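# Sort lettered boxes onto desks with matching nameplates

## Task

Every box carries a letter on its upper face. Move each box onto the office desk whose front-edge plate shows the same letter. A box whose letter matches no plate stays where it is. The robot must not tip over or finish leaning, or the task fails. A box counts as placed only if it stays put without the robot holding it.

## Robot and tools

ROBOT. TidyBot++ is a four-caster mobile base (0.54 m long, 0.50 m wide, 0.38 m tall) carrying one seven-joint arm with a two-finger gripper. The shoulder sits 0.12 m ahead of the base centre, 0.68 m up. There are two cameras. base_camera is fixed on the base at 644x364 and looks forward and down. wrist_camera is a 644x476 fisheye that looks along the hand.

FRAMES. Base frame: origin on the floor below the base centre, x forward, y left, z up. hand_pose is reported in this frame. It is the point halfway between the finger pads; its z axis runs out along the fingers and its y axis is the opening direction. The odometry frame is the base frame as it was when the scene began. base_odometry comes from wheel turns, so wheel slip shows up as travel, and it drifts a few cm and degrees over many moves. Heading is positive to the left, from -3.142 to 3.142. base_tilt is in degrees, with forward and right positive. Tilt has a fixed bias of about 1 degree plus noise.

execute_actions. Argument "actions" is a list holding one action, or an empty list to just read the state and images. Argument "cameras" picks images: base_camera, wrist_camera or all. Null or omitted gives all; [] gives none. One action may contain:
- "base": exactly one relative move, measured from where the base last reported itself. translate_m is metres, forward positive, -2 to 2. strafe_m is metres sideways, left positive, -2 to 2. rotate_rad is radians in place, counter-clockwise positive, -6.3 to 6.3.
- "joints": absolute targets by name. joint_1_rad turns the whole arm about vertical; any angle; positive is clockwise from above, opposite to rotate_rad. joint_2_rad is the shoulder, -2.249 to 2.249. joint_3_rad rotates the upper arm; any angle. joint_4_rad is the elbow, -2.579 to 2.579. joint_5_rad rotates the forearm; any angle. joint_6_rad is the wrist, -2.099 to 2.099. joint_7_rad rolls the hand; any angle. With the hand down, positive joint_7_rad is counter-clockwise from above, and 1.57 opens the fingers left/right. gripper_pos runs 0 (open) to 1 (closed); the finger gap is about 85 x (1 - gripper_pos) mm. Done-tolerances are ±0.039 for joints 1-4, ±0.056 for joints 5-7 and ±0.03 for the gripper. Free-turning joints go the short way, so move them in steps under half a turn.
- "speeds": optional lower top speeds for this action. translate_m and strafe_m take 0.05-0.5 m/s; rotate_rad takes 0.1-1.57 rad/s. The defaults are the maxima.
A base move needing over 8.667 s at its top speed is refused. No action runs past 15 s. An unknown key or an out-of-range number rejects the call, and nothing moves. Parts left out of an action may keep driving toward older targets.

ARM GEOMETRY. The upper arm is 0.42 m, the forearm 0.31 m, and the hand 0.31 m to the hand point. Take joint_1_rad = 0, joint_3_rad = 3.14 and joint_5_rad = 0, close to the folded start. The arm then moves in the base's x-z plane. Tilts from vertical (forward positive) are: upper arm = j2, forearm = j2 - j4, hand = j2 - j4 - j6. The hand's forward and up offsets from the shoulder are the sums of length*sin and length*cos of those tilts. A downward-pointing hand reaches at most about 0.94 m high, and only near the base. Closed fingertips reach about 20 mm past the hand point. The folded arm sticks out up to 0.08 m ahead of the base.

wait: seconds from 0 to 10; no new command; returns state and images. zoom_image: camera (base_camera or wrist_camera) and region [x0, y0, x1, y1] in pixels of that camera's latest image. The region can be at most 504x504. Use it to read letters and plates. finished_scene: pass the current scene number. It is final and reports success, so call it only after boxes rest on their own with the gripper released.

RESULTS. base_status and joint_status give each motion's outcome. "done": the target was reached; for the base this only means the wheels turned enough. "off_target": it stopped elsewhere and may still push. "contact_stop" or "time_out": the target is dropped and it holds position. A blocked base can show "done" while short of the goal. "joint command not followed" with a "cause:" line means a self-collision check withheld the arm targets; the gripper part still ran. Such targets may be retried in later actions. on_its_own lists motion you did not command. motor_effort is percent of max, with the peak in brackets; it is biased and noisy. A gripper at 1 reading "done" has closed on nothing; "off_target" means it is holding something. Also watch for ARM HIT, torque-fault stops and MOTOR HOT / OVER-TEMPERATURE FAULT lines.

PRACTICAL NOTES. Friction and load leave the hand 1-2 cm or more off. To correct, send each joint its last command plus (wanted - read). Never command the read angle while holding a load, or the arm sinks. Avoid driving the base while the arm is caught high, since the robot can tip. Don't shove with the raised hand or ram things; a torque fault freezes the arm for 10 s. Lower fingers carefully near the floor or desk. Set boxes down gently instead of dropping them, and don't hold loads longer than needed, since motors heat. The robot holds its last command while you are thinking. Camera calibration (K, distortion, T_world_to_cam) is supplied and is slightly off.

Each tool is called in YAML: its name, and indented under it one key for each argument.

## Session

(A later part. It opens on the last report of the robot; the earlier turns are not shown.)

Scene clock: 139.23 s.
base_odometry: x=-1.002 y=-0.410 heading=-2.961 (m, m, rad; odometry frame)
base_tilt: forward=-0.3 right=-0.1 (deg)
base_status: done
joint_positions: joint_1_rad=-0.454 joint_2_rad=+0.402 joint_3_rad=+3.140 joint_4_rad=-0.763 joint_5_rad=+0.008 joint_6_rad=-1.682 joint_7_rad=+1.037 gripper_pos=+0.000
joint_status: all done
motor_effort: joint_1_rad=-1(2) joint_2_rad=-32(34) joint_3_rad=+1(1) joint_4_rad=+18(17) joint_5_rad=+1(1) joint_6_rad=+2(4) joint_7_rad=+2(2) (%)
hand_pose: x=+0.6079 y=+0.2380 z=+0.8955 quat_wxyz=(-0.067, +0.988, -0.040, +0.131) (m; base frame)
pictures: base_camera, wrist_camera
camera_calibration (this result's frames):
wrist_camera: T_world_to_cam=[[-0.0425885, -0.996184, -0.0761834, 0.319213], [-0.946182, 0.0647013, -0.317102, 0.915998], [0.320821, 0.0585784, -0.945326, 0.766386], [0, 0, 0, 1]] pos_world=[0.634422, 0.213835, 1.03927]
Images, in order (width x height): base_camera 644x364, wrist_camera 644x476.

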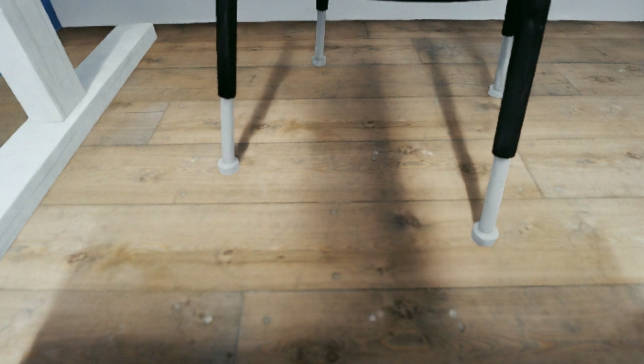

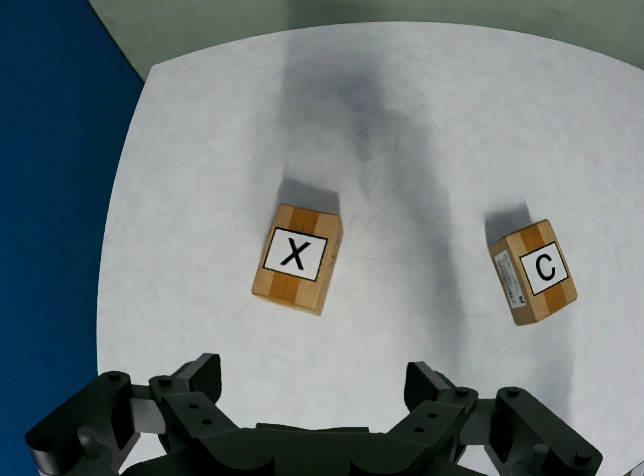

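execute_actions:
  actions:
    - {"base":{"translate_m":0.1},"joints":{"joint_1_rad":-0.5,"joint_2_rad":0.55,"joint_4_rad":-0.69,"joint_6_rad":-1.775,"joint_7_rad":0.71}}

Scene clock: 170.77 s.
base_odometry: x=-1.101 y=-0.428 heading=-2.961 (m, m, rad; odometry frame)
base_tilt: forward=-0.3 right=-0.1 (deg)
base_status: done
joint_positions: joint_1_rad=-0.481 joint_2_rad=+0.552 joint_3_rad=+3.140 joint_4_rad=-0.700 joint_5_rad=+0.008 joint_6_rad=-1.739 joint_7_rad=+0.743 gripper_pos=+0.000
joint_status: all done
motor_effort: joint_1_rad=+0(1) joint_2_rad=-36(43) joint_3_rad=+1(0) joint_4_rad=+17(19) joint_5_rad=+1(1) joint_6_rad=+1(3) joint_7_rad=+2(1) (%)
hand_pose: x=+0.6208 y=+0.2613 z=+0.8308 quat_wxyz=(-0.043, +0.982, -0.172, +0.062) (m; base frame)
pictures: base_camera, wrist_camera
camera_calibration (this result's frames):
wrist_camera: T_world_to_cam=[[-0.306886, -0.950767, -0.0431606, 0.462889], [-0.935404, 0.309674, -0.170651, 0.713797], [0.175615, -0.0119978, -0.984386, 0.840752], [0, 0, 0, 1]] pos_world=[0.662094, 0.229143, 0.969413]
Images, in order (width x height): base_camera 644x364, wrist_camera 644x476.

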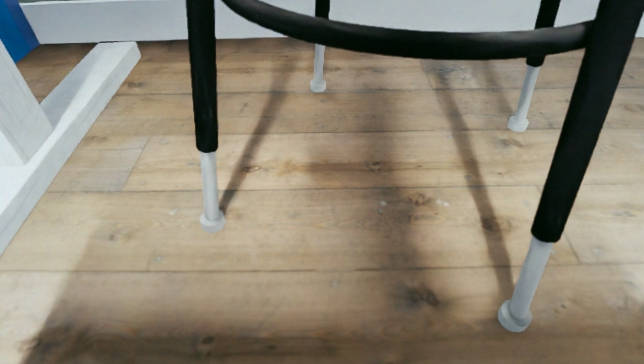

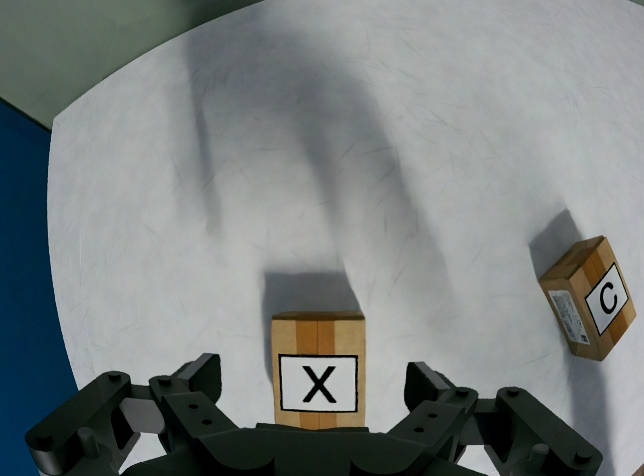

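execute_actions:
  actions:
    - {"joints":{"joint_2_rad":0.49,"joint_4_rad":-1.065,"joint_6_rad":-1.42}}
  cameras: ["wrist_camera"]

execute_actions:
  actions:
    - {"joints":{"gripper_pos":1}}
  cameras: []

execute_actions:
  actions:
    - {"base":{"translate_m":-0.15},"speeds":{"translate_m":0.1},"joints":{"joint_2_rad":0.1,"joint_6_rad":-1.8}}
  cameras: ["wrist_camera"]

Scene clock: 176.03 s.
base_odometry: x=-1.101 y=-0.428 heading=-2.961 (m, m, rad; odometry frame)
base_tilt: forward=-0.3 right=-0.1 (deg)
base_status: not commanded
joint_positions: joint_1_rad=-0.481 joint_2_rad=+0.502 joint_3_rad=+3.140 joint_4_rad=-1.055 joint_5_rad=+0.008 joint_6_rad=-1.454 joint_7_rad=+0.743 gripper_pos=+0.000
joint_status: all done
motor_effort: joint_1_rad=-1(0) joint_2_rad=-36(37) joint_3_rad=+0(0) joint_4_rad=+18(19) joint_5_rad=+1(1) joint_6_rad=+1(0) joint_7_rad=+2(2) (%)
hand_pose: x=+0.6131 y=+0.2573 z=+0.7460 quat_wxyz=(-0.037, +0.983, -0.171, +0.053) (m; base frame)
pictures: wrist_camera
camera_calibration (this result's frames):
wrist_camera: T_world_to_cam=[[-0.305463, -0.951793, -0.0279682, 0.441118], [-0.939076, 0.305982, -0.156559, 0.685997], [0.157569, -0.0215586, -0.987273, 0.774318], [0, 0, 0, 1]] pos_world=[0.656939, 0.226643, 0.884199]
Images, in order (width x height): wrist_camera 644x476.

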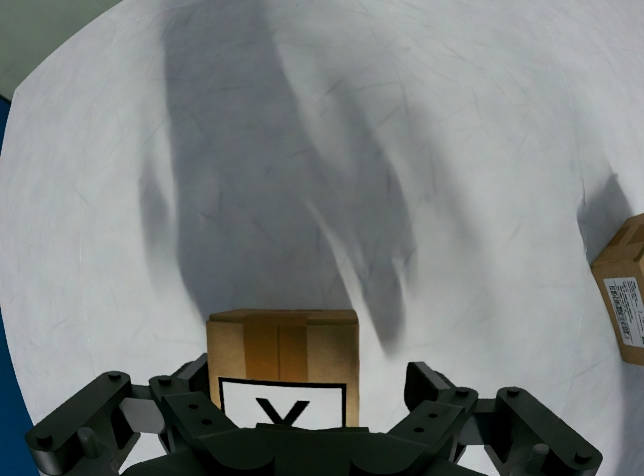

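Scene clock: 177.13 s.
base_odometry: x=-1.101 y=-0.428 heading=-2.961 (m, m, rad; odometry frame)
base_tilt: forward=-0.3 right=+0.0 (deg)
base_status: not commanded
joint_positions: joint_1_rad=-0.481 joint_2_rad=+0.495 joint_3_rad=+3.140 joint_4_rad=-1.060 joint_5_rad=+0.008 joint_6_rad=-1.454 joint_7_rad=+0.743 gripper_pos=+0.346
joint_status: gripper_pos off_target (ended at +0.346, target +1.000)
motor_effort: joint_1_rad=-1(1) joint_2_rad=-36(38) joint_3_rad=+1(0) joint_4_rad=+19(19) joint_5_rad=+1(1) joint_6_rad=+0(1) joint_7_rad=+2(2) (%)
hand_pose: x=+0.6115 y=+0.2566 z=+0.7488 quat_wxyz=(-0.038, +0.983, -0.171, +0.055) (m; base frame)
pictures: none
No camera images: the call's "cameras" was empty. Leave "cameras" out to get every camera's image.

Scene clock: 179.20 s.
base_odometry: x=-0.953 y=-0.400 heading=-2.961 (m, m, rad; odometry frame)
base_tilt: forward=-0.3 right=+0.0 (deg)
base_status: done
joint_positions: joint_1_rad=-0.485 joint_2_rad=+0.100 joint_3_rad=+3.140 joint_4_rad=-1.063 joint_5_rad=+0.008 joint_6_rad=-1.771 joint_7_rad=+0.743 gripper_pos=+0.346
joint_status: all done
motor_effort: joint_1_rad=-1(4) joint_2_rad=-22(40) joint_3_rad=+1(1) joint_4_rad=+18(20) joint_5_rad=+1(0) joint_6_rad=+1(2) joint_7_rad=+1(2) (%)
hand_pose: x=+0.4684 y=+0.1835 z=+0.9206 quat_wxyz=(-0.061, +0.980, -0.170, +0.084) (m; base frame)
pictures: wrist_camera
camera_calibration (this result's frames):
wrist_camera: T_world_to_cam=[[-0.300082, -0.95023, -0.0837512, 0.380041], [-0.926816, 0.31121, -0.210144, 0.642721], [0.225749, 0.0145616, -0.974077, 0.917139], [0, 0, 0, 1]] pos_world=[0.502685, 0.14775, 1.06026]
Images, in order (width x height): wrist_camera 644x476.

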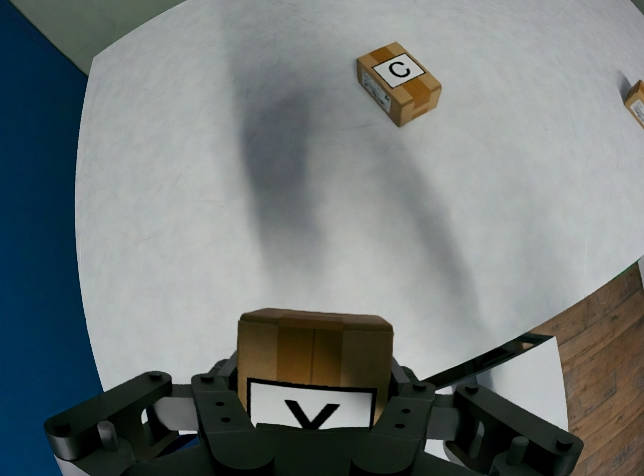

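execute_actions:
  actions:
    - {"base":{"translate_m":-2.0},"joints":{"joint_1_rad":0,"joint_2_rad":-0.6,"joint_4_rad":-1.6,"joint_6_rad":-1.9,"joint_7_rad":1.6}}
  cameras: []

execute_actions:
  actions:
    - {"base":{"strafe_m":2.0}}
  cameras: []

execute_actions:
  actions:
    - {"base":{"translate_m":0.9},"joints":{"joint_1_rad":-1.57,"joint_2_rad":0.3,"joint_4_rad":-0.9,"joint_6_rad":-1.8}}

Scene clock: 188.27 s.
base_odometry: x=+1.014 y=-0.041 heading=-2.961 (m, m, rad; odometry frame)
base_tilt: forward=-0.3 right=+0.0 (deg)
base_status: done
joint_positions: joint_1_rad=-0.019 joint_2_rad=-0.601 joint_3_rad=+3.140 joint_4_rad=-1.591 joint_5_rad=+0.008 joint_6_rad=-1.869 joint_7_rad=+1.565 gripper_pos=+0.346
joint_status: all done
motor_effort: joint_1_rad=-1(2) joint_2_rad=+6(26) joint_3_rad=+1(0) joint_4_rad=+17(18) joint_5_rad=+1(1) joint_6_rad=+2(3) joint_7_rad=+2(2) (%)
hand_pose: x=+0.2306 y=+0.0015 z=+0.9022 quat_wxyz=(+0.002, +0.990, +0.006, +0.141) (m; base frame)
pictures: none
No camera images: the call's "cameras" was empty. Leave "cameras" out to get every camera's image.

Scene clock: 193.63 s.
base_odometry: x=+1.374 y=-2.008 heading=-2.961 (m, m, rad; odometry frame)
base_tilt: forward=-0.3 right=+0.0 (deg)
base_status: done
joint_positions: joint_1_rad=-0.018 joint_2_rad=-0.601 joint_3_rad=+3.140 joint_4_rad=-1.591 joint_5_rad=+0.008 joint_6_rad=-1.869 joint_7_rad=+1.565 gripper_pos=+0.346
joint_status: not commanded
motor_effort: joint_1_rad=-1(0) joint_2_rad=+5(6) joint_3_rad=+1(2) joint_4_rad=+17(17) joint_5_rad=+1(0) joint_6_rad=+2(2) joint_7_rad=+2(2) (%)
hand_pose: x=+0.2307 y=+0.0014 z=+0.9022 quat_wxyz=(+0.002, +0.990, +0.005, +0.141) (m; base frame)
pictures: none
No camera images: the call's "cameras" was empty. Leave "cameras" out to get every camera's image.

Scene clock: 196.93 s.
base_odometry: x=+0.489 y=-2.170 heading=-2.961 (m, m, rad; odometry frame)
base_tilt: forward=-0.3 right=+0.0 (deg)
base_status: done
joint_positions: joint_1_rad=-1.553 joint_2_rad=+0.299 joint_3_rad=+3.140 joint_4_rad=-0.918 joint_5_rad=+0.008 joint_6_rad=-1.835 joint_7_rad=+1.565 gripper_pos=+0.346
joint_status: all done
motor_effort: joint_1_rad=-1(3) joint_2_rad=-28(29) joint_3_rad=+1(1) joint_4_rad=+17(18) joint_5_rad=+1(0) joint_6_rad=+1(4) joint_7_rad=+2(2) (%)
hand_pose: x=+0.1272 y=+0.4466 z=+0.8831 quat_wxyz=(-0.029, +0.715, +0.698, +0.034) (m; base frame)
pictures: base_camera, wrist_camera
camera_calibration (this result's frames):
wrist_camera: T_world_to_cam=[[0.997628, 0.00649088, 0.0685348, -0.202248], [0.01679, -0.988423, -0.15079, 0.644647], [0.0667626, 0.151583, -0.986187, 0.923547], [0, 0, 0, 1]] pos_world=[0.129286, 0.498503, 1.02186]
Images, in order (width x height): base_camera 644x364, wrist_camera 644x476.

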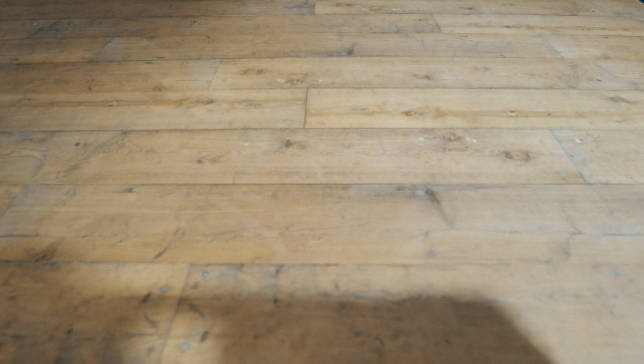

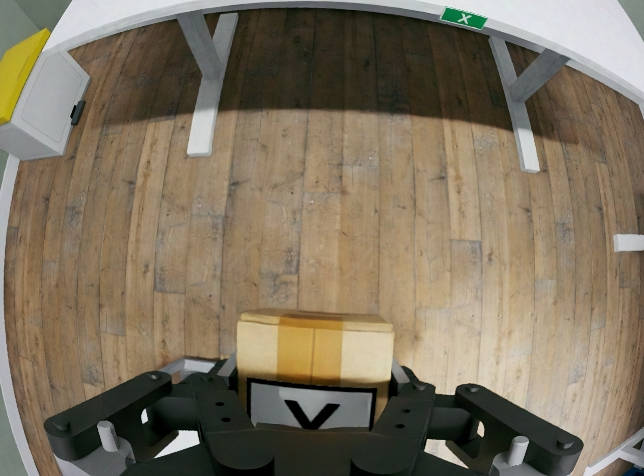

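Edge at y≈0.88.

execute_actions:
  actions:
    - {"base":{"strafe_m":0.56},"joints":{"joint_2_rad":0.49,"joint_4_rad":-0.85,"joint_6_rad":-1.68}}
  cameras: ["wrist_camera"]

execute_actions:
  actions:
    - {"joints":{"joint_4_rad":-1.05,"joint_6_rad":-1.48}}
  cameras: ["wrist_camera"]

Scene clock: 202.40 s.
base_odometry: x=+0.589 y=-2.721 heading=-2.961 (m, m, rad; odometry frame)
base_tilt: forward=-0.3 right=-0.1 (deg)
base_status: done
joint_positions: joint_1_rad=-1.554 joint_2_rad=+0.500 joint_3_rad=+3.140 joint_4_rad=-0.863 joint_5_rad=+0.008 joint_6_rad=-1.710 joint_7_rad=+1.565 gripper_pos=+0.346
joint_status: all done
motor_effort: joint_1_rad=-1(0) joint_2_rad=-36(39) joint_3_rad=+1(1) joint_4_rad=+18(20) joint_5_rad=+1(1) joint_6_rad=+0(2) joint_7_rad=+2(2) (%)
hand_pose: x=+0.1285 y=+0.5303 z=+0.8055 quat_wxyz=(-0.022, +0.715, +0.699, +0.027) (m; base frame)
pictures: wrist_camera
camera_calibration (this result's frames):
wrist_camera: T_world_to_cam=[[0.997642, 0.00906516, 0.0680265, -0.199753], [0.0178011, -0.991493, -0.128936, 0.699597], [0.066279, 0.129843, -0.989317, 0.848322], [0, 0, 0, 1]] pos_world=[0.130602, 0.585307, 0.943051]
Images, in order (width x height): wrist_camera 644x476.

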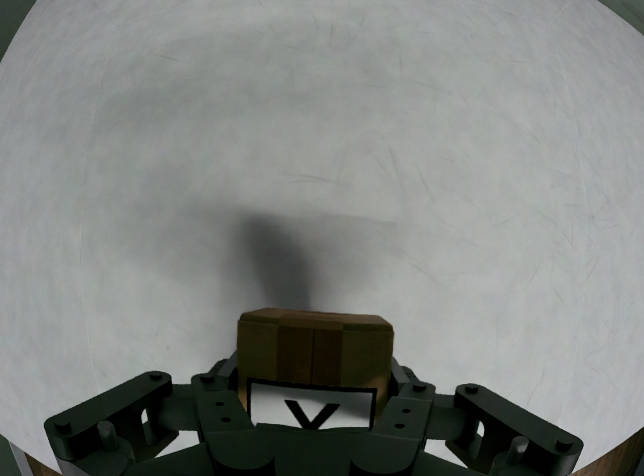

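Scene clock: 203.60 s.
base_odometry: x=+0.589 y=-2.721 heading=-2.961 (m, m, rad; odometry frame)
base_tilt: forward=-0.3 right=-0.1 (deg)
base_status: not commanded
joint_positions: joint_1_rad=-1.554 joint_2_rad=+0.496 joint_3_rad=+3.140 joint_4_rad=-1.044 joint_5_rad=+0.008 joint_6_rad=-1.515 joint_7_rad=+1.565 gripper_pos=+0.346
joint_status: all done
motor_effort: joint_1_rad=+0(0) joint_2_rad=-36(38) joint_3_rad=+0(0) joint_4_rad=+19(19) joint_5_rad=+1(1) joint_6_rad=+1(0) joint_7_rad=+2(1) (%)
hand_pose: x=+0.1287 y=+0.5415 z=+0.7514 quat_wxyz=(-0.028, +0.714, +0.699, +0.033) (m; base frame)
pictures: wrist_camera
camera_calibration (this result's frames):
wrist_camera: T_world_to_cam=[[0.997596, 0.00924132, 0.068679, -0.196921], [0.019321, -0.98886, -0.147588, 0.716145], [0.06655, 0.14856, -0.986662, 0.781243], [0, 0, 0, 1]] pos_world=[0.130619, 0.593925, 0.890041]
Images, in order (width x height): wrist_camera 644x476.

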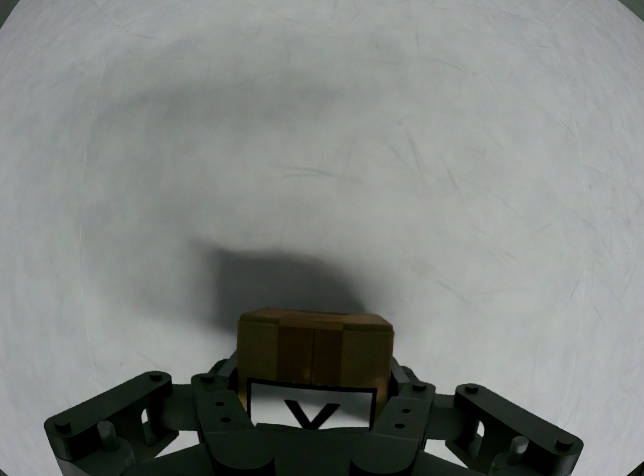

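execute_actions:
  actions:
    - {"joints":{"gripper_pos":0}}
  cameras: []

execute_actions:
  actions:
    - {"joints":{"joint_4_rad":-0.8,"joint_6_rad":-1.75}}
  cameras: ["wrist_camera"]

finished_scene:
  scene: 1

Scene clock: 208.17 s.
base_odometry: x=+0.589 y=-2.721 heading=-2.961 (m, m, rad; odometry frame)
base_tilt: forward=-0.3 right=-0.1 (deg)
base_status: not commanded
joint_positions: joint_1_rad=-1.554 joint_2_rad=+0.496 joint_3_rad=+3.140 joint_4_rad=-1.044 joint_5_rad=+0.008 joint_6_rad=-1.515 joint_7_rad=+1.565 gripper_pos=+0.000
joint_status: all done
motor_effort: joint_1_rad=+0(1) joint_2_rad=-35(36) joint_3_rad=+1(0) joint_4_rad=+18(19) joint_5_rad=+1(1) joint_6_rad=+0(1) joint_7_rad=+1(1) (%)
hand_pose: x=+0.1287 y=+0.5415 z=+0.7515 quat_wxyz=(-0.028, +0.714, +0.699, +0.033) (m; base frame)
pictures: none
No camera images: the call's "cameras" was empty. Leave "cameras" out to get every camera's image.

Scene clock: 209.47 s.
base_odometry: x=+0.589 y=-2.721 heading=-2.961 (m, m, rad; odometry frame)
base_tilt: forward=-0.3 right=-0.1 (deg)
base_status: not commanded
joint_positions: joint_1_rad=-1.554 joint_2_rad=+0.492 joint_3_rad=+3.140 joint_4_rad=-0.809 joint_5_rad=+0.008 joint_6_rad=-1.717 joint_7_rad=+1.565 gripper_pos=+0.000
joint_status: all done
motor_effort: joint_1_rad=-1(1) joint_2_rad=-35(37) joint_3_rad=+1(0) joint_4_rad=+18(19) joint_5_rad=+1(1) joint_6_rad=+1(1) joint_7_rad=+2(2) (%)
hand_pose: x=+0.1287 y=+0.5400 z=+0.8277 quat_wxyz=(-0.041, +0.714, +0.698, +0.046) (m; base frame)
pictures: wrist_camera
camera_calibration (this result's frames):
wrist_camera: T_world_to_cam=[[0.997582, 0.00515511, 0.0693079, -0.200455], [0.0178638, -0.982759, -0.184024, 0.752983], [0.0671644, 0.184817, -0.980475, 0.831884], [0, 0, 0, 1]] pos_world=[0.130646, 0.587288, 0.968102]
Images, in order (width x height): wrist_camera 644x476.

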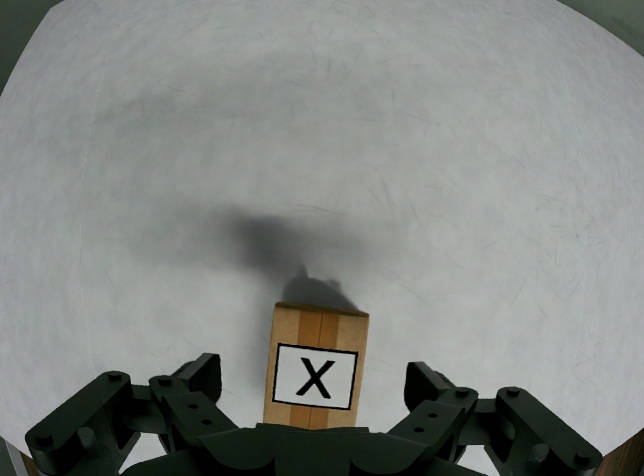

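The scene is finished: the task was done.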